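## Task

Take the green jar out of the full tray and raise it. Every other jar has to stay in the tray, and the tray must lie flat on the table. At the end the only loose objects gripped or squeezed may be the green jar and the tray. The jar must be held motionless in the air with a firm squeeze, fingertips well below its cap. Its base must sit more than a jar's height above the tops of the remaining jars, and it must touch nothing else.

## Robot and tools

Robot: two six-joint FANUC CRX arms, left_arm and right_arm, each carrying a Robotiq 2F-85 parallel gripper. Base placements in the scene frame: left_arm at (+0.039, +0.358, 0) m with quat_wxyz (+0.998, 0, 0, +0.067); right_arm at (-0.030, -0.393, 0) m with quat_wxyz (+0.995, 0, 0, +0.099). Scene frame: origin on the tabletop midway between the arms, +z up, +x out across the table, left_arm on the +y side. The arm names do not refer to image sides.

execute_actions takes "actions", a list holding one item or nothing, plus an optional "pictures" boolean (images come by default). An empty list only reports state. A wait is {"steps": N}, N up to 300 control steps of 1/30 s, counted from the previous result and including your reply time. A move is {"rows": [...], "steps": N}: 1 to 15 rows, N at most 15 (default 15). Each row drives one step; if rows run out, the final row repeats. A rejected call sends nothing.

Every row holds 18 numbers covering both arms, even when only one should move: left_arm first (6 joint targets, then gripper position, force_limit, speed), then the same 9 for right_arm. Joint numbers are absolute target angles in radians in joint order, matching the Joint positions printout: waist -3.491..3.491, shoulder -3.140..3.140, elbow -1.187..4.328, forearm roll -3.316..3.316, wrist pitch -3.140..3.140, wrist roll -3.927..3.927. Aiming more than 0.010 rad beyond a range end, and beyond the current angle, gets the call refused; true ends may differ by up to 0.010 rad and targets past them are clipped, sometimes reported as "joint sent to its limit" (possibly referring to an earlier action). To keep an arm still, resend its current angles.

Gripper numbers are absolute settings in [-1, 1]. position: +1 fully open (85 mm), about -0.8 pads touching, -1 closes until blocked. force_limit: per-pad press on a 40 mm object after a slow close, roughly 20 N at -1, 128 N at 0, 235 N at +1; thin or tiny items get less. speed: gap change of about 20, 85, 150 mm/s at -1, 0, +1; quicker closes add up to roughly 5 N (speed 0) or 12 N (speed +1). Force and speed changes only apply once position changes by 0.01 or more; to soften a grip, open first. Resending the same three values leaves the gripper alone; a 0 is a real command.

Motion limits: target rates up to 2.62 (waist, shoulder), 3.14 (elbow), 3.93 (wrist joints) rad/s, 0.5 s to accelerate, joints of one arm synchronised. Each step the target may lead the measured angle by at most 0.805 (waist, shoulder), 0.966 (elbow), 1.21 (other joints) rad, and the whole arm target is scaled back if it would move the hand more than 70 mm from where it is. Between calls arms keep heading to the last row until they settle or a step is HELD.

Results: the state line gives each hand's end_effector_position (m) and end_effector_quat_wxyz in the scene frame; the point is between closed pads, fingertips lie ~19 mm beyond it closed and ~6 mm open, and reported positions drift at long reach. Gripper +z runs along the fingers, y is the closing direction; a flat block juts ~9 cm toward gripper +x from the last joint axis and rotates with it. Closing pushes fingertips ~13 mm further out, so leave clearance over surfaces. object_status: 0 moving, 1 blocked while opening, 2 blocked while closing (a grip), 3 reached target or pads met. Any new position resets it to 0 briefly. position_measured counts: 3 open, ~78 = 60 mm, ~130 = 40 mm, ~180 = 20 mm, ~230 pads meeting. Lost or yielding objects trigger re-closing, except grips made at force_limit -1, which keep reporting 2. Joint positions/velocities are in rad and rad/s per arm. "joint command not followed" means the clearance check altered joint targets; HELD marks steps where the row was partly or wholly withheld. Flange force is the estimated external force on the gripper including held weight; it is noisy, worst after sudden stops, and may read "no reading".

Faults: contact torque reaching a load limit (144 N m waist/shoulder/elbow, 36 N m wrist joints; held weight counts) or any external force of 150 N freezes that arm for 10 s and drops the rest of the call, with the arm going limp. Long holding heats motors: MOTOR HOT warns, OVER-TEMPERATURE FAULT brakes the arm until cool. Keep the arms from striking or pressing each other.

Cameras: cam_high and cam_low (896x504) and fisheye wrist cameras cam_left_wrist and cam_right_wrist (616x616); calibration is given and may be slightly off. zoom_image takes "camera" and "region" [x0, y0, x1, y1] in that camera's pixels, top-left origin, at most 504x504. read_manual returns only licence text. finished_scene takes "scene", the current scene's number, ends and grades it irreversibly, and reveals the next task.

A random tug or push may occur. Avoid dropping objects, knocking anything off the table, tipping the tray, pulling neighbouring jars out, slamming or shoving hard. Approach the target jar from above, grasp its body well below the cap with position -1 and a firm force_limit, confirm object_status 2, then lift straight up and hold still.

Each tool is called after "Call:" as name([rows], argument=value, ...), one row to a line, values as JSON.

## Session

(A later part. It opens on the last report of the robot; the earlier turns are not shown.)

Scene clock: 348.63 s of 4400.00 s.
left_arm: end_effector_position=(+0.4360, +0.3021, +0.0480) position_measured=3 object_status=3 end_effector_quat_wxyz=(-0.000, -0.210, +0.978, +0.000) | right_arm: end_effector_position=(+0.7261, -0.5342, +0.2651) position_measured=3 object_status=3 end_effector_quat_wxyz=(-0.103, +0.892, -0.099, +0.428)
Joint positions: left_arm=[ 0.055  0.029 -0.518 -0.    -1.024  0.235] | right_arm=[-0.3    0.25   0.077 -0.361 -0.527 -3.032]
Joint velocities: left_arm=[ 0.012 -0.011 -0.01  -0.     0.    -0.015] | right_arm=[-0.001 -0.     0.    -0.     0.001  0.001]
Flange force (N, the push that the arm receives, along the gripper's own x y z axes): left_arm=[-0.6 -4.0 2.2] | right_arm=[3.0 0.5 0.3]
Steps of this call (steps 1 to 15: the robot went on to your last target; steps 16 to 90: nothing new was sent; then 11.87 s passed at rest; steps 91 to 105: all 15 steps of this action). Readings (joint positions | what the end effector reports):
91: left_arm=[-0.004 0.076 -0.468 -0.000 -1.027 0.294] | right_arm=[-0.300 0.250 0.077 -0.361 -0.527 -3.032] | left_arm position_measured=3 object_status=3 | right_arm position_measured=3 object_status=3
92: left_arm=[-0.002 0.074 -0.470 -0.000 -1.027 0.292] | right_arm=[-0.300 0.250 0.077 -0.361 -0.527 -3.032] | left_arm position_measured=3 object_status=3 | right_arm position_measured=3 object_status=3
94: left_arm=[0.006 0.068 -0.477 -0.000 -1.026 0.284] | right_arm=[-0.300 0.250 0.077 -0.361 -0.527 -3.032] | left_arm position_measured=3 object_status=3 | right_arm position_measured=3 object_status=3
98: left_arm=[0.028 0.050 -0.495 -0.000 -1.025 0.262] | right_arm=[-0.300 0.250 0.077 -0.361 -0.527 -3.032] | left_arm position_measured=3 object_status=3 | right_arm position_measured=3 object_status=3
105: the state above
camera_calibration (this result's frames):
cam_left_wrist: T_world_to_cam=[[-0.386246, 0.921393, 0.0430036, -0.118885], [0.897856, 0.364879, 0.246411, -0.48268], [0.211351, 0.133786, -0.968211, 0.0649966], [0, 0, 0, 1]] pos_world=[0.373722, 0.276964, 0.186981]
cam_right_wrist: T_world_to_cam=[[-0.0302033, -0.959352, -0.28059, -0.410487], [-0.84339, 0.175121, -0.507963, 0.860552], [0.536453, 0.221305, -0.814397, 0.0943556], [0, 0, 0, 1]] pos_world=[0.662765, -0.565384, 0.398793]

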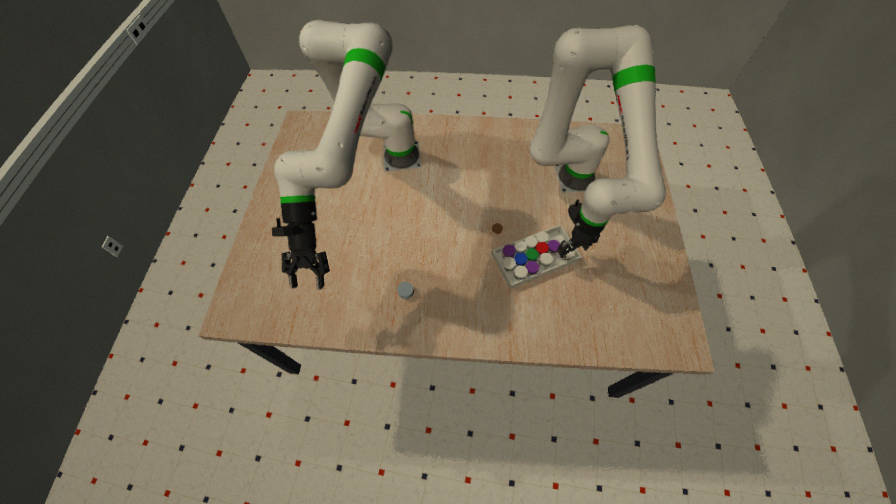

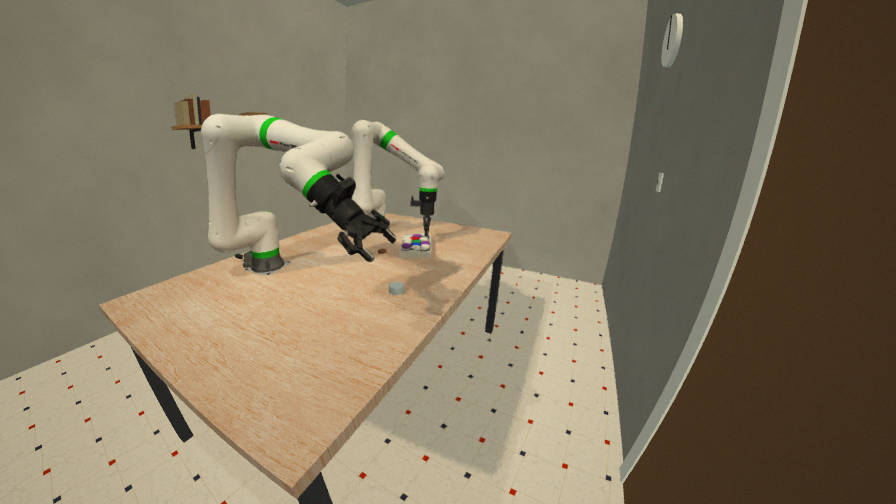

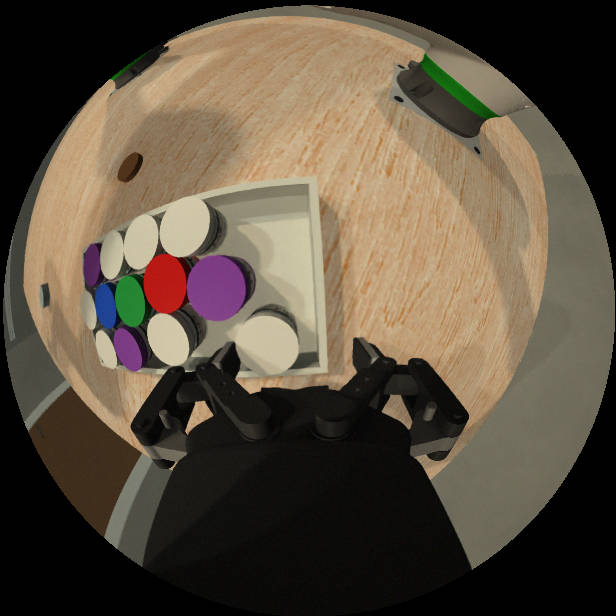

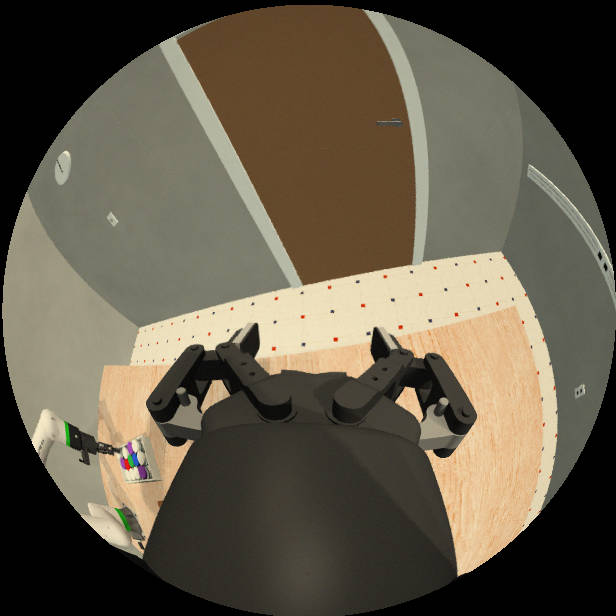

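Call:
execute_actions([
  {"rows":[[0.052,0.0007,-0.4933,0,-1.0768,0.238,1,-0.6,0,-0.3,0.25,0.077,-0.361,-0.527,-3.032,1,0,0]],"steps":12},
], pictures=false)

Call:
execute_actions([
  {"rows":[[-0.1854,0.131,-0.3536,0,-1.0862,0.4754,0.25,-0.6,0,-0.3,0.25,0.077,-0.361,-0.527,-3.032,1,0,0]]},
], pictures=false)

Call:
execute_actions([
  {"steps":15},
])

Call:
zoom_image(camera="cam_left_wrist", region=[100, 150, 500, 450])

Scene clock: 362.90 s of 4400.00 s.
left_arm: end_effector_position=(+0.4356, +0.3006, +0.0679) position_measured=3 object_status=3 end_effector_quat_wxyz=(-0.000, -0.211, +0.978, -0.000) | right_arm: end_effector_position=(+0.7261, -0.5342, +0.2651) position_measured=3 object_status=3 end_effector_quat_wxyz=(-0.103, +0.892, -0.099, +0.428)
Joint positions: left_arm=[ 0.052  0.001 -0.493  0.    -1.077  0.238] | right_arm=[-0.3    0.25   0.077 -0.361 -0.527 -3.032]
Joint velocities: left_arm=[-0.    -0.002  0.    -0.    -0.002  0.001] | right_arm=[ 0.     0.     0.    -0.    -0.001  0.   ]
Flange force (N, the push that the arm receives, along the gripper's own x y z axes): left_arm=[-1.7 -3.7 1.4] | right_arm=[3.7 1.0 0.3]
Steps of this call (steps 1 to 15: the robot went on to your last target; steps 16 to 90: nothing new was sent; then 10.87 s passed at rest; steps 91 to 102: all 12 steps of this action). Readings (joint positions | what the end effector reports):
91: left_arm=[0.056 0.028 -0.519 -0.000 -1.024 0.234] | right_arm=[-0.300 0.250 0.077 -0.361 -0.527 -3.032] | left_arm position_measured=3 object_status=3 | right_arm position_measured=3 object_status=3
92: left_arm=[0.056 0.025 -0.516 -0.000 -1.029 0.234] | right_arm=[-0.300 0.250 0.077 -0.361 -0.527 -3.032] | left_arm position_measured=3 object_status=3 | right_arm position_measured=3 object_status=3
94: left_arm=[0.054 0.010 -0.502 0.000 -1.058 0.236] | right_arm=[-0.300 0.250 0.077 -0.361 -0.527 -3.032] | left_arm position_measured=3 object_status=3 | right_arm position_measured=3 object_status=3
98: left_arm=[0.052 0.001 -0.494 0.000 -1.076 0.238] | right_arm=[-0.300 0.250 0.077 -0.361 -0.527 -3.032] | left_arm position_measured=3 object_status=3 | right_arm position_measured=3 object_status=3
102: the state above

Scene clock: 363.40 s of 4400.00 s.
left_arm: end_effector_position=(+0.4660, +0.2065, +0.0680) position_measured=92 object_status=0 end_effector_quat_wxyz=(+0.000, -0.211, +0.978, -0.000) | right_arm: end_effector_position=(+0.7261, -0.5342, +0.2651) position_measured=3 object_status=3 end_effector_quat_wxyz=(-0.103, +0.892, -0.099, +0.428)
Joint positions: left_arm=[-0.185  0.131 -0.354  0.    -1.086  0.475] | right_arm=[-0.3    0.25   0.077 -0.361 -0.527 -3.032]
Joint velocities: left_arm=[-0.01   0.006  0.006  0.     0.001  0.014] | right_arm=[ 0.  0. -0.  0.  0. -0.]
Flange force (N, the push that the arm receives, along the gripper's own x y z axes): left_arm=[0.2 -9.0 3.7] | right_arm=[2.3 -0.7 1.0]
Steps of this call (steps 1 to 15: all 15 steps of this action). Readings (joint positions | what the end effector reports):
1: left_arm=[0.052 0.001 -0.493 0.000 -1.077 0.238] | right_arm=[-0.300 0.250 0.077 -0.361 -0.527 -3.032] | left_arm position_measured=3 object_status=0 | right_arm position_measured=3 object_status=3
2: left_arm=[0.048 0.003 -0.491 0.000 -1.077 0.243] | right_arm=[-0.300 0.250 0.077 -0.361 -0.527 -3.032] | left_arm position_measured=4 object_status=0 | right_arm position_measured=3 object_status=3
4: left_arm=[0.022 0.018 -0.476 0.000 -1.078 0.268] | right_arm=[-0.300 0.250 0.077 -0.361 -0.527 -3.032] | left_arm position_measured=14 object_status=0 | right_arm position_measured=3 object_status=3
8: left_arm=[-0.088 0.078 -0.411 0.000 -1.082 0.378] | right_arm=[-0.300 0.250 0.077 -0.361 -0.527 -3.032] | left_arm position_measured=43 object_status=0 | right_arm position_measured=3 object_status=3
15: the state above

Scene clock: 363.90 s of 4400.00 s.
left_arm: end_effector_position=(+0.4660, +0.2062, +0.0680) position_measured=98 object_status=3 end_effector_quat_wxyz=(-0.000, -0.210, +0.978, -0.000) | right_arm: end_effector_position=(+0.7261, -0.5342, +0.2651) position_measured=3 object_status=3 end_effector_quat_wxyz=(-0.103, +0.892, -0.099, +0.428)
Joint positions: left_arm=[-0.185  0.131 -0.354  0.    -1.086  0.475] | right_arm=[-0.3    0.25   0.077 -0.361 -0.527 -3.032]
Joint velocities: left_arm=[-0.     0.001 -0.    -0.    -0.     0.   ] | right_arm=[ 0.002  0.    -0.     0.001 -0.002 -0.   ]
Flange force (N, the push that the arm receives, along the gripper's own x y z axes): left_arm=[-0.2 -2.4 0.7] | right_arm=[3.4 0.9 -0.1]
Steps of this call (steps 1 to 15: the robot went on to your last target). Readings (joint positions | what the end effector reports):
1: left_arm=[-0.185 0.131 -0.354 0.000 -1.086 0.475] | right_arm=[-0.300 0.250 0.077 -0.361 -0.527 -3.032] | left_arm position_measured=95 object_status=0 | right_arm position_measured=3 object_status=3
2: left_arm=[-0.185 0.131 -0.354 0.000 -1.086 0.475] | right_arm=[-0.300 0.250 0.077 -0.361 -0.527 -3.032] | left_arm position_measured=96 object_status=0 | right_arm position_measured=3 object_status=3
4: left_arm=[-0.185 0.131 -0.354 0.000 -1.086 0.475] | right_arm=[-0.300 0.250 0.077 -0.361 -0.527 -3.032] | left_arm position_measured=97 object_status=0 | right_arm position_measured=3 object_status=3
8: left_arm=[-0.185 0.131 -0.354 0.000 -1.086 0.475] | right_arm=[-0.300 0.250 0.077 -0.361 -0.527 -3.032] | left_arm position_measured=98 object_status=0 | right_arm position_measured=3 object_status=3
15: the state above
All arms were judged still, so your last target was given up. Only a new action makes them travel on or press farther. Fingers that are still opening or closing keep moving.
camera_calibration (this result's frames):
cam_left_wrist: T_world_to_cam=[[-0.386304, 0.921373, 0.0429169, -0.0198001], [0.897829, 0.364956, 0.246394, -0.479573], [0.211358, 0.133715, -0.968219, 0.0908997], [0, 0, 0, 1]] pos_world=[0.403713, 0.181111, 0.207024]
cam_right_wrist: T_world_to_cam=[[-0.030203, -0.959352, -0.28059, -0.410487], [-0.84339, 0.175121, -0.507964, 0.860552], [0.536453, 0.221305, -0.814397, 0.0943554], [0, 0, 0, 1]] pos_world=[0.662765, -0.565383, 0.398793]

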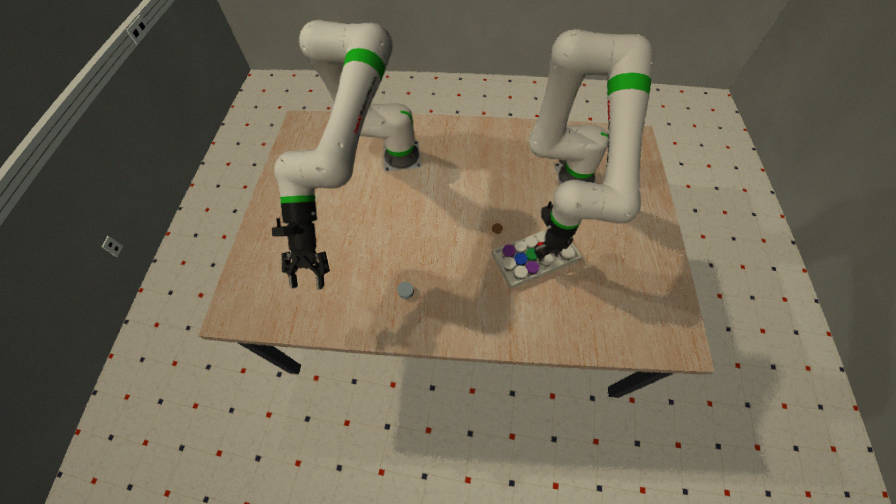

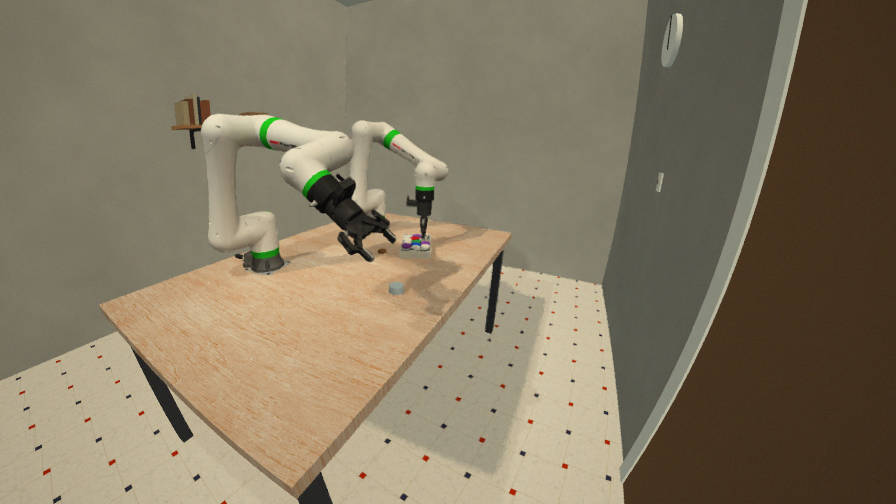

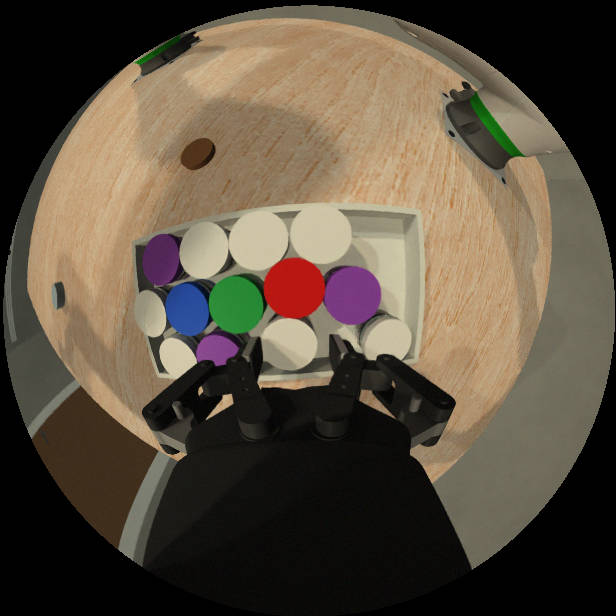

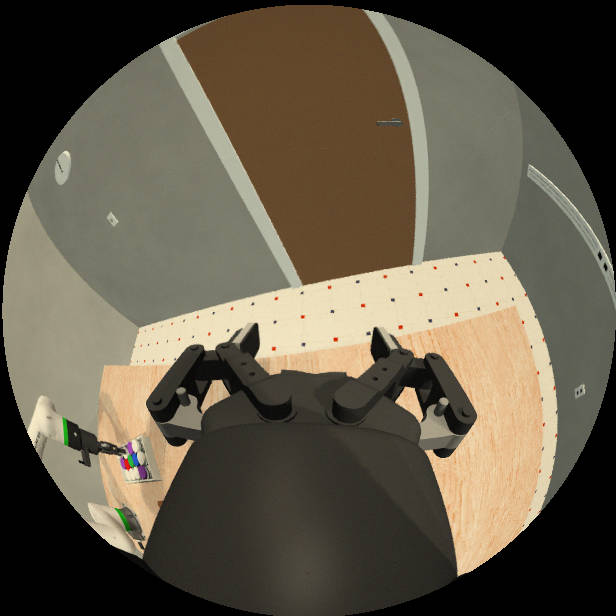

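Region (100, 150, 500, 450) of cam_left_wrist's 616x616 image, scaled by 1.260, with more detail than that image has; it fills the top 378 rows of this view, and the rest is white.

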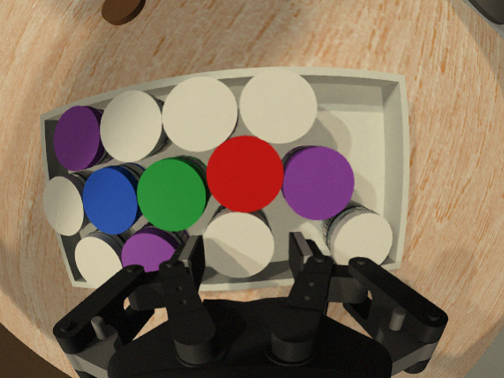

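Call:
execute_actions([
  {"rows":[[-0.1914,0.1354,-0.3482,0,-1.0872,0.4814,0.25,-0.6,0,-0.3,0.25,0.077,-0.361,-0.527,-3.032,1,0,0],[-0.1914,0.1354,-0.3482,0,-1.0872,0.4814,0.25,-0.6,0,-0.3,0.25,0.077,-0.361,-0.527,-3.032,1,0,0],[-0.1914,0.1354,-0.3482,0,-1.0872,0.4814,0.25,-0.6,0,-0.3,0.25,0.077,-0.361,-0.527,-3.032,1,0,0],[-0.1914,0.1354,-0.3482,0,-1.0872,0.4814,0.25,-0.6,0,-0.3,0.25,0.077,-0.361,-0.527,-3.032,1,0,0],[-0.1914,0.14,-0.3532,0,-1.078,0.4814,0.25,-0.6,0,-0.3,0.25,0.077,-0.361,-0.527,-3.032,1,0,0],[-0.1914,0.14,-0.3532,0,-1.078,0.4814,0.25,-0.6,0,-0.3,0.25,0.077,-0.361,-0.527,-3.032,1,0,0],[-0.1914,0.145,-0.3582,0,-1.068,0.4814,0.25,-0.6,0,-0.3,0.25,0.077,-0.361,-0.527,-3.032,1,0,0],[-0.1914,0.145,-0.3582,0,-1.068,0.4814,0.25,-0.6,0,-0.3,0.25,0.077,-0.361,-0.527,-3.032,1,0,0],[-0.1914,0.1496,-0.3632,0,-1.058,0.4814,0.25,-0.6,0,-0.3,0.25,0.077,-0.361,-0.527,-3.032,1,0,0]]},
])

Scene clock: 377.07 s of 4400.00 s.
left_arm: end_effector_position=(+0.4668, +0.2036, +0.0565) position_measured=98 object_status=3 end_effector_quat_wxyz=(+0.000, -0.210, +0.978, +0.000) | right_arm: end_effector_position=(+0.7261, -0.5342, +0.2651) position_measured=3 object_status=3 end_effector_quat_wxyz=(-0.103, +0.892, -0.099, +0.428)
Joint positions: left_arm=[-0.191  0.149 -0.363 -0.    -1.058  0.481] | right_arm=[-0.3    0.25   0.077 -0.361 -0.527 -3.032]
Joint velocities: left_arm=[-0.     0.003 -0.003 -0.     0.008 -0.002] | right_arm=[-0.     0.001  0.    -0.     0.001 -0.   ]
Flange force (N, the push that the arm receives, along the gripper's own x y z axes): left_arm=[3.1 2.0 2.1] | right_arm=[2.4 0.5 0.0]
Steps of this call (steps 1 to 90: nothing new was sent; then 9.67 s passed at rest; steps 91 to 105: all 15 steps of this action). Readings (joint positions | what the end effector reports):
91: left_arm=[-0.186 0.131 -0.353 -0.000 -1.086 0.476] | right_arm=[-0.300 0.250 0.077 -0.361 -0.527 -3.032] | left_arm position_measured=98 object_status=3 | right_arm position_measured=3 object_status=3
92: left_arm=[-0.188 0.133 -0.352 -0.000 -1.086 0.478] | right_arm=[-0.300 0.250 0.077 -0.361 -0.527 -3.032] | left_arm position_measured=98 object_status=3 | right_arm position_measured=3 object_status=3
94: left_arm=[-0.190 0.135 -0.349 -0.000 -1.087 0.480] | right_arm=[-0.300 0.250 0.077 -0.361 -0.527 -3.032] | left_arm position_measured=98 object_status=3 | right_arm position_measured=3 object_status=3
98: left_arm=[-0.191 0.141 -0.354 -0.000 -1.077 0.481] | right_arm=[-0.300 0.250 0.077 -0.361 -0.527 -3.032] | left_arm position_measured=98 object_status=3 | right_arm position_measured=3 object_status=3
105: the state above
camera_calibration (this result's frames):
cam_left_wrist: T_world_to_cam=[[-0.386248, 0.921392, 0.043007, -0.0166008], [0.897843, 0.364872, 0.246467, -0.476519], [0.2114, 0.133811, -0.968197, 0.0798584], [0, 0, 0, 1]] pos_world=[0.404545, 0.178478, 0.195479]
cam_right_wrist: T_world_to_cam=[[-0.0302033, -0.959352, -0.28059, -0.410487], [-0.843389, 0.175121, -0.507964, 0.860552], [0.536453, 0.221305, -0.814397, 0.0943555], [0, 0, 0, 1]] pos_world=[0.662765, -0.565384, 0.398793]

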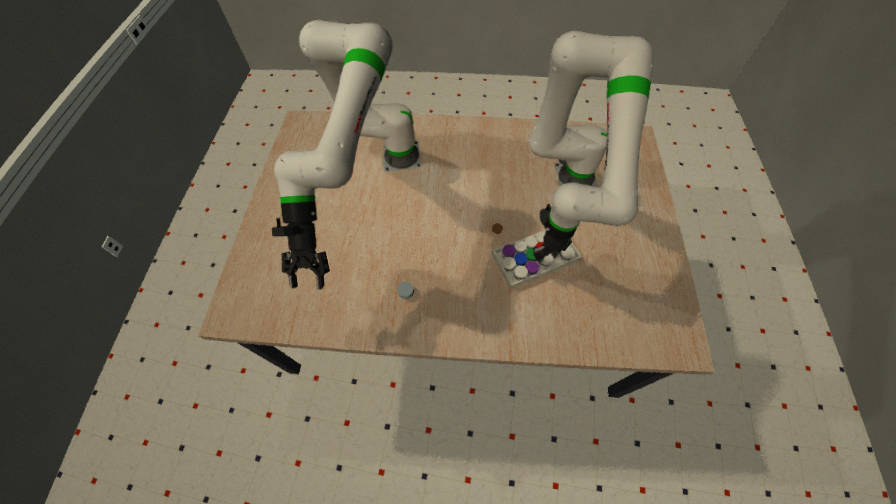

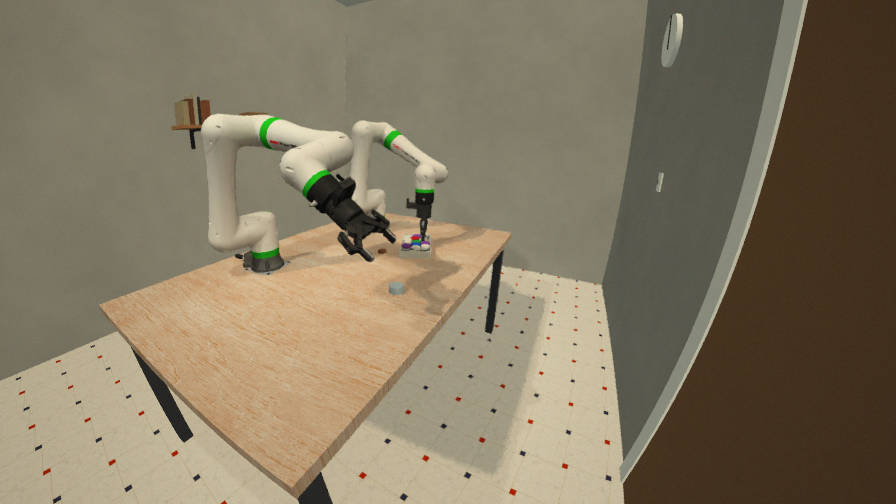

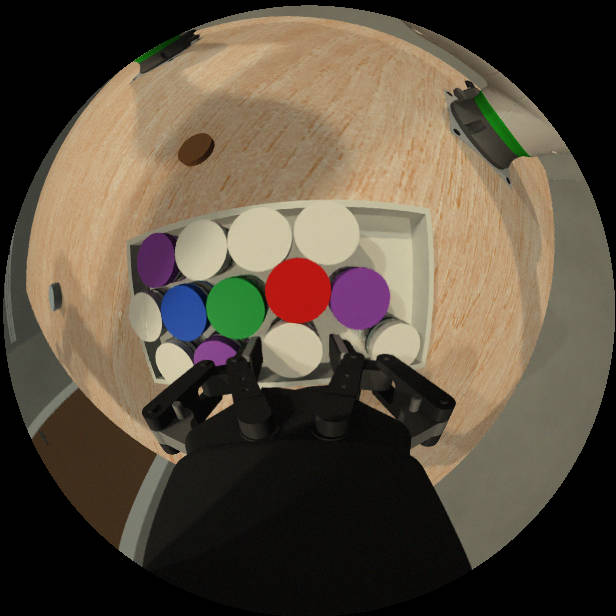

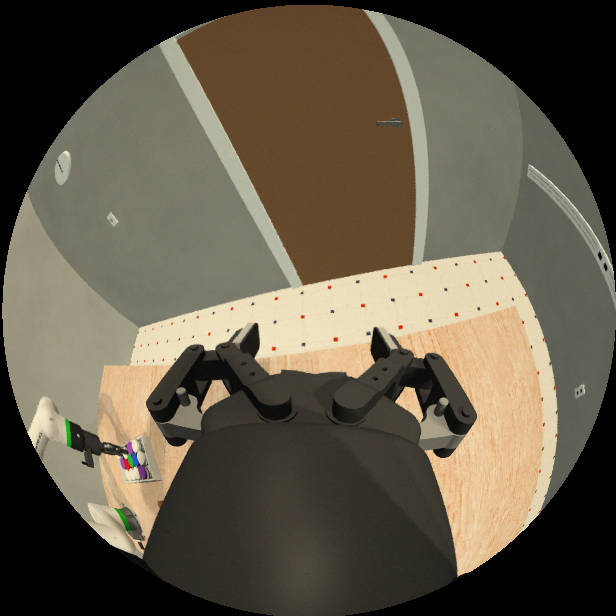

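Call:
execute_actions([
  {"rows":[[-0.1914,0.1496,-0.3632,0,-1.058,0.4814,-1,-0.5,-0.5,-0.3,0.25,0.077,-0.361,-0.527,-3.032,1,0,0]]},
], pictures=false)

Scene clock: 387.03 s of 4400.00 s.
left_arm: end_effector_position=(+0.4668, +0.2035, +0.0563) position_measured=124 object_status=2 end_effector_quat_wxyz=(+0.000, -0.211, +0.978, -0.000) | right_arm: end_effector_position=(+0.7261, -0.5342, +0.2651) position_measured=3 object_status=3 end_effector_quat_wxyz=(-0.103, +0.892, -0.099, +0.428)
Joint positions: left_arm=[-0.191  0.15  -0.363  0.    -1.058  0.481] | right_arm=[-0.3    0.25   0.077 -0.361 -0.527 -3.032]
Joint velocities: left_arm=[ 0.001 -0.001  0.    -0.    -0.001 -0.   ] | right_arm=[ 0.    -0.    -0.    -0.001 -0.     0.   ]
Flange force (N, the push that the arm receives, along the gripper's own x y z axes): left_arm=[2.6 5.5 -30.6] | right_arm=[3.9 0.9 1.1]
Steps of this call (steps 1 to 15: the robot went on to your last target; steps 16 to 90: nothing new was sent; then 6.47 s passed at rest; steps 91 to 105: all 15 steps of this action). Readings (joint positions | what the end effector reports):
91: left_arm=[-0.191 0.150 -0.363 0.000 -1.058 0.481] | right_arm=[-0.300 0.250 0.077 -0.361 -0.527 -3.032] | left_arm position_measured=98 object_status=0 | right_arm position_measured=3 object_status=3
92: left_arm=[-0.191 0.150 -0.363 0.000 -1.058 0.481] | right_arm=[-0.300 0.250 0.077 -0.361 -0.527 -3.032] | left_arm position_measured=99 object_status=0 | right_arm position_measured=3 object_status=3
94: left_arm=[-0.191 0.150 -0.363 0.000 -1.058 0.481] | right_arm=[-0.300 0.250 0.077 -0.361 -0.527 -3.032] | left_arm position_measured=105 object_status=0 | right_arm position_measured=3 object_status=3
98: left_arm=[-0.191 0.150 -0.363 0.000 -1.058 0.481] | right_arm=[-0.300 0.250 0.077 -0.361 -0.527 -3.032] | left_arm position_measured=121 object_status=0 | right_arm position_measured=3 object_status=3
105: the state above

Call:
execute_actions([
  {"rows":[[-0.1914,0.143,-0.356,0,-1.072,0.4814,-1,-0.5,-0.5,-0.3,0.25,0.077,-0.361,-0.527,-3.032,1,0,0],[-0.1914,0.143,-0.356,0,-1.072,0.4814,-1,-0.5,-0.5,-0.3,0.25,0.077,-0.361,-0.527,-3.032,1,0,0],[-0.1914,0.135,-0.346,0,-1.09,0.4814,-1,-0.5,-0.5,-0.3,0.25,0.077,-0.361,-0.527,-3.032,1,0,0],[-0.1914,0.126,-0.336,0,-1.109,0.4814,-1,-0.5,-0.5,-0.3,0.25,0.077,-0.361,-0.527,-3.032,1,0,0],[-0.1914,0.117,-0.325,0,-1.129,0.4814,-1,-0.5,-0.5,-0.3,0.25,0.077,-0.361,-0.527,-3.032,1,0,0],[-0.1914,0.109,-0.315,0,-1.147,0.4814,-1,-0.5,-0.5,-0.3,0.25,0.077,-0.361,-0.527,-3.032,1,0,0],[-0.1914,0.101,-0.305,0,-1.165,0.4814,-1,-0.5,-0.5,-0.3,0.25,0.077,-0.361,-0.527,-3.032,1,0,0],[-0.1914,0.093,-0.295,0,-1.183,0.4814,-1,-0.5,-0.5,-0.3,0.25,0.077,-0.361,-0.527,-3.032,1,0,0],[-0.1914,0.0853,-0.2843,0,-1.2012,0.4814,-1,-0.5,-0.5,-0.3,0.25,0.077,-0.361,-0.527,-3.032,1,0,0]]},
])

Scene clock: 408.83 s of 4400.00 s.
left_arm: end_effector_position=(+0.4669, +0.2036, +0.1144) position_measured=124 object_status=2 end_effector_quat_wxyz=(-0.000, -0.210, +0.978, +0.000) | right_arm: end_effector_position=(+0.7261, -0.5342, +0.2651) position_measured=3 object_status=3 end_effector_quat_wxyz=(-0.103, +0.892, -0.099, +0.428)
Joint positions: left_arm=[-0.191  0.086 -0.285 -0.    -1.2    0.481] | right_arm=[-0.3    0.25   0.077 -0.361 -0.527 -3.032]
Joint velocities: left_arm=[-0.    -0.009  0.011  0.    -0.022  0.001] | right_arm=[ 0.003 -0.     0.    -0.     0.002  0.   ]
Flange force (N, the push that the arm receives, along the gripper's own x y z axes): left_arm=[0.7 -1.5 1.8] | right_arm=[3.0 1.4 1.3]
Steps of this call (steps 1 to 15: the robot went on to your last target; steps 16 to 90: nothing new was sent; then 18.30 s passed at rest; steps 91 to 105: all 15 steps of this action). Readings (joint positions | what the end effector reports):
91: left_arm=[-0.191 0.149 -0.363 -0.000 -1.058 0.481] | right_arm=[-0.300 0.250 0.077 -0.361 -0.527 -3.032] | left_arm position_measured=124 object_status=2 | right_arm position_measured=3 object_status=3
92: left_arm=[-0.191 0.148 -0.361 -0.000 -1.062 0.481] | right_arm=[-0.300 0.250 0.077 -0.361 -0.527 -3.032] | left_arm position_measured=124 object_status=2 | right_arm position_measured=3 object_status=3
94: left_arm=[-0.191 0.142 -0.355 -0.000 -1.075 0.481] | right_arm=[-0.300 0.250 0.077 -0.361 -0.527 -3.032] | left_arm position_measured=124 object_status=2 | right_arm position_measured=3 object_status=3
98: left_arm=[-0.191 0.117 -0.325 -0.000 -1.129 0.481] | right_arm=[-0.300 0.250 0.077 -0.361 -0.527 -3.032] | left_arm position_measured=124 object_status=2 | right_arm position_measured=3 object_status=3
105: the state above
camera_calibration (this result's frames):
cam_left_wrist: T_world_to_cam=[[-0.386195, 0.921406, 0.0431853, -0.0191396], [0.897881, 0.364783, 0.246461, -0.490904], [0.211337, 0.133957, -0.96819, 0.135912], [0, 0, 0, 1]] pos_world=[0.404659, 0.178503, 0.253404]
cam_right_wrist: T_world_to_cam=[[-0.0302029, -0.959352, -0.28059, -0.410487], [-0.84339, 0.17512, -0.507963, 0.860552], [0.536453, 0.221305, -0.814397, 0.0943555], [0, 0, 0, 1]] pos_world=[0.662765, -0.565383, 0.398793]

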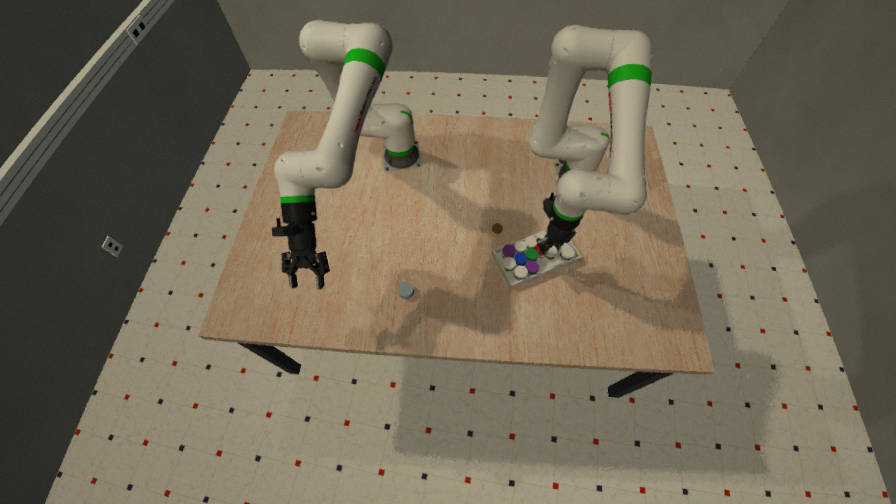

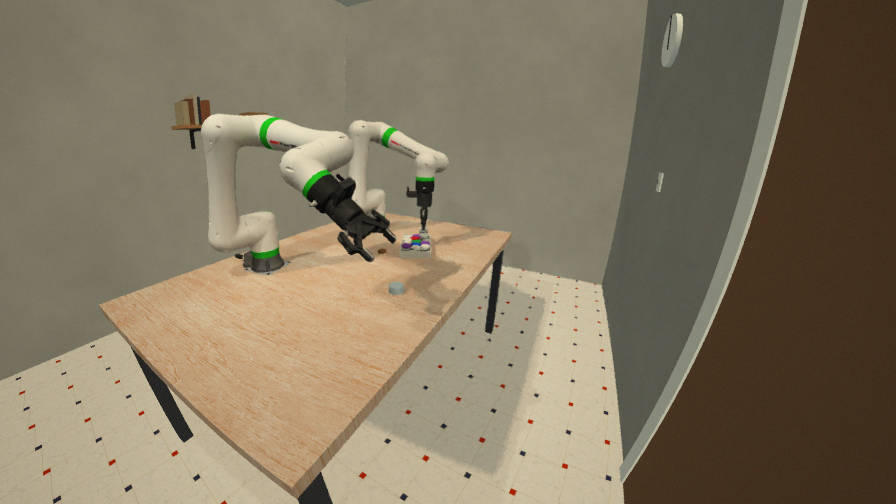

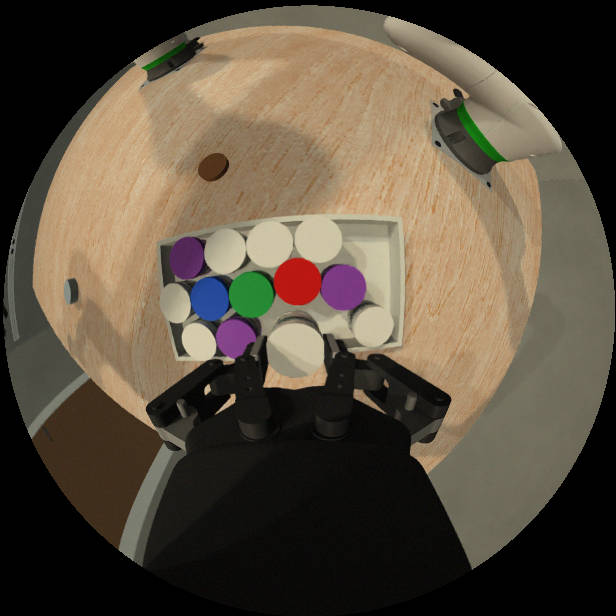

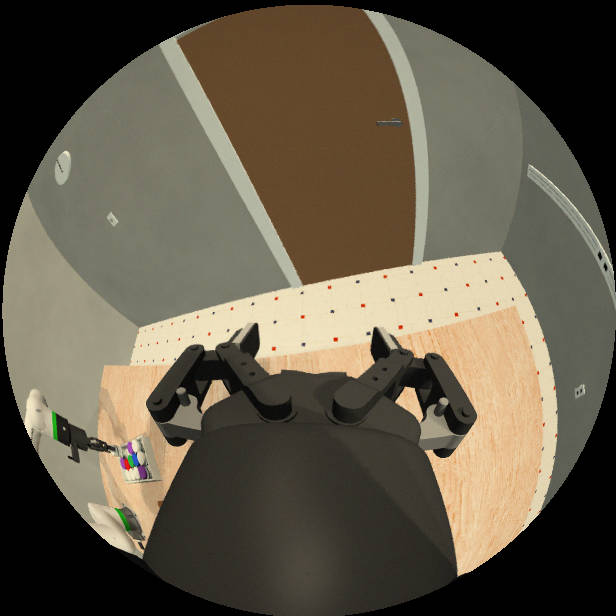

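Call:
execute_actions([
  {"rows":[[-0.163,-0.013,-0.376,0,-1.2075,0.07,-1,-0.5,-0.5,-0.3,0.25,0.077,-0.361,-0.527,-3.032,1,0,0]],"steps":12},
], pictures=false)

Call:
execute_actions([
  {"rows":[[-0.134,-0.111,-0.468,0,-1.2136,-0.343,-1,-0.5,-0.5,-0.3,0.25,0.077,-0.361,-0.527,-3.032,1,0,0]],"steps":12},
], pictures=false)

Call:
execute_actions([
  {"rows":[[-0.1051,-0.2086,-0.5597,0,-1.2197,-0.755,-1,-0.5,-0.5,-0.3,0.25,0.077,-0.361,-0.527,-3.032,1,0,0]]},
], pictures=false)

Call:
execute_actions([
  {"steps":10},
])

Scene clock: 431.73 s of 4400.00 s.
left_arm: end_effector_position=(+0.4347, +0.2160, +0.1189) position_measured=124 object_status=2 end_effector_quat_wxyz=(+0.000, -0.035, +0.999, -0.000) | right_arm: end_effector_position=(+0.7261, -0.5342, +0.2651) position_measured=3 object_status=3 end_effector_quat_wxyz=(-0.103, +0.892, -0.099, +0.428)
Joint positions: left_arm=[-0.165 -0.006 -0.369  0.    -1.207  0.102] | right_arm=[-0.3    0.25   0.077 -0.361 -0.527 -3.032]
Joint velocities: left_arm=[ 0.046 -0.16  -0.15   0.001 -0.011 -0.669] | right_arm=[ 0.002 -0.    -0.     0.002 -0.    -0.001]
Flange force (N, the push that the arm receives, along the gripper's own x y z axes): left_arm=[7.8 3.6 1.6] | right_arm=[3.6 0.6 1.8]
Steps of this call (steps 1 to 15: the robot went on to your last target; steps 16 to 90: nothing new was sent; then 19.50 s passed at rest; steps 91 to 102: all 12 steps of this action). Readings (joint positions | what the end effector reports):
91: left_arm=[-0.191 0.085 -0.284 0.000 -1.201 0.481] | right_arm=[-0.300 0.250 0.077 -0.361 -0.527 -3.032] | left_arm position_measured=124 object_status=2 | right_arm position_measured=3 object_status=3
92: left_arm=[-0.191 0.084 -0.285 0.000 -1.201 0.475] | right_arm=[-0.300 0.250 0.077 -0.361 -0.527 -3.032] | left_arm position_measured=124 object_status=2 | right_arm position_measured=3 object_status=3
94: left_arm=[-0.188 0.075 -0.294 0.000 -1.202 0.437] | right_arm=[-0.300 0.250 0.077 -0.361 -0.527 -3.032] | left_arm position_measured=124 object_status=2 | right_arm position_measured=3 object_status=3
98: left_arm=[-0.176 0.032 -0.334 0.000 -1.205 0.259] | right_arm=[-0.300 0.250 0.077 -0.361 -0.527 -3.032] | left_arm position_measured=124 object_status=2 | right_arm position_measured=3 object_status=3
102: the state above

Scene clock: 432.13 s of 4400.00 s.
left_arm: end_effector_position=(+0.3976, +0.2281, +0.1191) position_measured=124 object_status=2 end_effector_quat_wxyz=(+0.000, +0.166, +0.986, -0.000) | right_arm: end_effector_position=(+0.7261, -0.5342, +0.2651) position_measured=3 object_status=3 end_effector_quat_wxyz=(-0.103, +0.892, -0.099, +0.428)
Joint positions: left_arm=[-0.135 -0.109 -0.466  0.    -1.213 -0.333] | right_arm=[-0.3    0.25   0.077 -0.361 -0.527 -3.032]
Joint velocities: left_arm=[ 0.025 -0.087 -0.081 -0.001 -0.004 -0.357] | right_arm=[ 0.001 -0.    -0.     0.    -0.001  0.   ]
Flange force (N, the push that the arm receives, along the gripper's own x y z axes): left_arm=[8.2 0.8 2.3] | right_arm=[2.6 0.2 0.5]
Steps of this call (steps 1 to 12: all 12 steps of this action). Readings (joint positions | what the end effector reports):
1: left_arm=[-0.164 -0.010 -0.373 0.000 -1.207 0.082] | right_arm=[-0.300 0.250 0.077 -0.361 -0.527 -3.032] | left_arm position_measured=124 object_status=2 | right_arm position_measured=3 object_status=3
2: left_arm=[-0.162 -0.015 -0.378 0.000 -1.208 0.060] | right_arm=[-0.300 0.250 0.077 -0.361 -0.527 -3.032] | left_arm position_measured=124 object_status=2 | right_arm position_measured=3 object_status=3
4: left_arm=[-0.157 -0.032 -0.394 0.000 -1.209 -0.009] | right_arm=[-0.300 0.250 0.077 -0.361 -0.527 -3.032] | left_arm position_measured=124 object_status=2 | right_arm position_measured=3 object_status=3
8: left_arm=[-0.143 -0.081 -0.440 0.000 -1.212 -0.217] | right_arm=[-0.300 0.250 0.077 -0.361 -0.527 -3.032] | left_arm position_measured=124 object_status=2 | right_arm position_measured=3 object_status=3
12: the state above

Scene clock: 432.63 s of 4400.00 s.
left_arm: end_effector_position=(+0.3617, +0.2376, +0.1150) position_measured=124 object_status=2 end_effector_quat_wxyz=(-0.000, +0.355, +0.935, -0.000) | right_arm: end_effector_position=(+0.7261, -0.5342, +0.2651) position_measured=3 object_status=3 end_effector_quat_wxyz=(-0.103, +0.892, -0.099, +0.428)
Joint positions: left_arm=[-0.105 -0.208 -0.56   0.    -1.22  -0.755] | right_arm=[-0.3    0.25   0.077 -0.361 -0.527 -3.032]
Joint velocities: left_arm=[ 0.001 -0.002 -0.001 -0.001  0.001 -0.013] | right_arm=[ 0.001  0.    -0.    -0.    -0.001 -0.   ]
Flange force (N, the push that the arm receives, along the gripper's own x y z axes): left_arm=[-2.6 -3.9 2.0] | right_arm=[3.9 0.8 2.2]
Steps of this call (steps 1 to 15: all 15 steps of this action). Readings (joint positions | what the end effector reports):
1: left_arm=[-0.134 -0.111 -0.468 0.000 -1.214 -0.342] | right_arm=[-0.300 0.250 0.077 -0.361 -0.527 -3.032] | left_arm position_measured=124 object_status=2 | right_arm position_measured=3 object_status=3
2: left_arm=[-0.133 -0.113 -0.470 0.000 -1.214 -0.354] | right_arm=[-0.300 0.250 0.077 -0.361 -0.527 -3.032] | left_arm position_measured=124 object_status=2 | right_arm position_measured=3 object_status=3
4: left_arm=[-0.130 -0.125 -0.481 0.000 -1.214 -0.402] | right_arm=[-0.300 0.250 0.077 -0.361 -0.527 -3.032] | left_arm position_measured=124 object_status=2 | right_arm position_measured=3 object_status=3
8: left_arm=[-0.116 -0.170 -0.524 0.000 -1.217 -0.592] | right_arm=[-0.300 0.250 0.077 -0.361 -0.527 -3.032] | left_arm position_measured=124 object_status=2 | right_arm position_measured=3 object_status=3
15: the state above

Scene clock: 432.97 s of 4400.00 s.
left_arm: end_effector_position=(+0.3617, +0.2376, +0.1151) position_measured=124 object_status=2 end_effector_quat_wxyz=(+0.000, +0.355, +0.935, -0.000) | right_arm: end_effector_position=(+0.7261, -0.5342, +0.2651) position_measured=3 object_status=3 end_effector_quat_wxyz=(-0.103, +0.892, -0.099, +0.428)
Joint positions: left_arm=[-0.105 -0.209 -0.56   0.    -1.22  -0.755] | right_arm=[-0.3    0.25   0.077 -0.361 -0.527 -3.032]
Joint velocities: left_arm=[-0.    -0.002  0.    -0.     0.     0.001] | right_arm=[ 0.     0.    -0.     0.002 -0.001  0.   ]
Flange force (N, the push that the arm receives, along the gripper's own x y z axes): left_arm=[-2.9 -1.0 1.3] | right_arm=[1.7 1.3 0.6]
Steps of this call (steps 1 to 10: the robot went on to your last target). Readings (joint positions | what the end effector reports):
1: left_arm=[-0.105 -0.209 -0.560 0.000 -1.220 -0.755] | right_arm=[-0.300 0.250 0.077 -0.361 -0.527 -3.032] | left_arm position_measured=124 object_status=2 | right_arm position_measured=3 object_status=3
2: left_arm=[-0.105 -0.209 -0.560 0.000 -1.220 -0.755] | right_arm=[-0.300 0.250 0.077 -0.361 -0.527 -3.032] | left_arm position_measured=124 object_status=2 | right_arm position_measured=3 object_status=3
4: left_arm=[-0.105 -0.209 -0.560 0.000 -1.220 -0.755] | right_arm=[-0.300 0.250 0.077 -0.361 -0.527 -3.032] | left_arm position_measured=124 object_status=2 | right_arm position_measured=3 object_status=3
8: left_arm=[-0.105 -0.209 -0.560 0.000 -1.220 -0.755] | right_arm=[-0.300 0.250 0.077 -0.361 -0.527 -3.032] | left_arm position_measured=124 object_status=2 | right_arm position_measured=3 object_status=3
10: the state above
camera_calibration (this result's frames):
cam_left_wrist: T_world_to_cam=[[0.683278, 0.728895, 0.0429363, -0.432142], [0.699779, -0.670501, 0.246452, -0.0913151], [0.208426, -0.138349, -0.968204, 0.220007], [0, 0, 0, 1]] pos_world=[0.313318, 0.284197, 0.254071]
cam_right_wrist: T_world_to_cam=[[-0.0302031, -0.959352, -0.28059, -0.410487], [-0.84339, 0.175121, -0.507963, 0.860552], [0.536453, 0.221305, -0.814397, 0.0943555], [0, 0, 0, 1]] pos_world=[0.662765, -0.565383, 0.398793]

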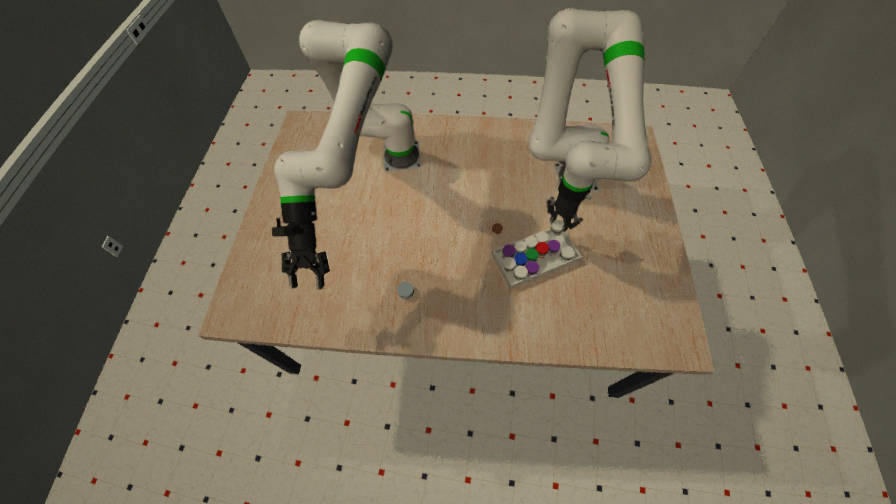

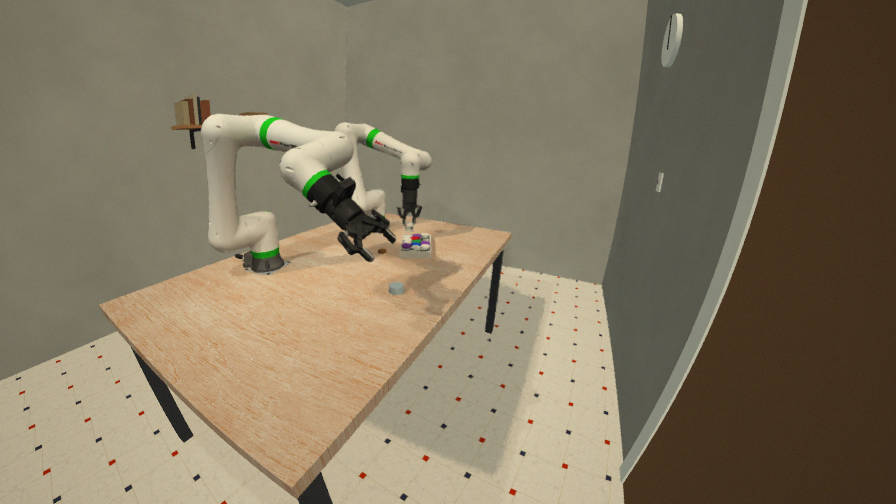

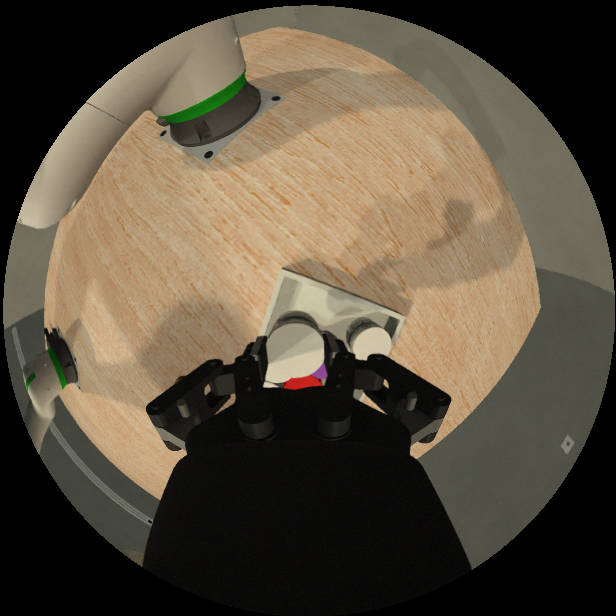

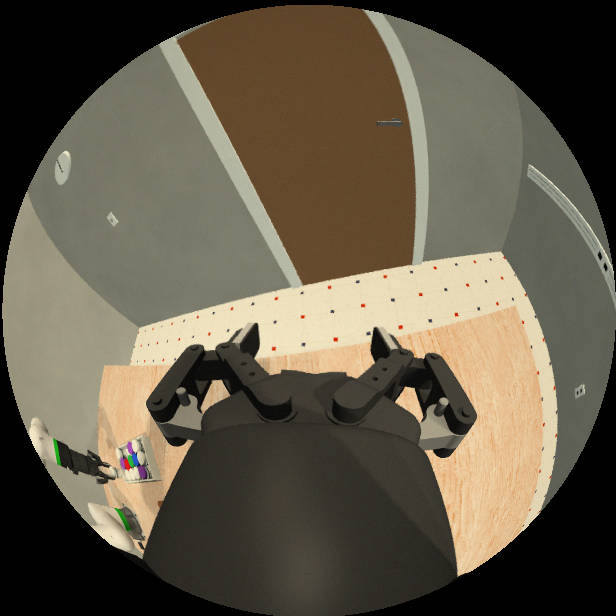

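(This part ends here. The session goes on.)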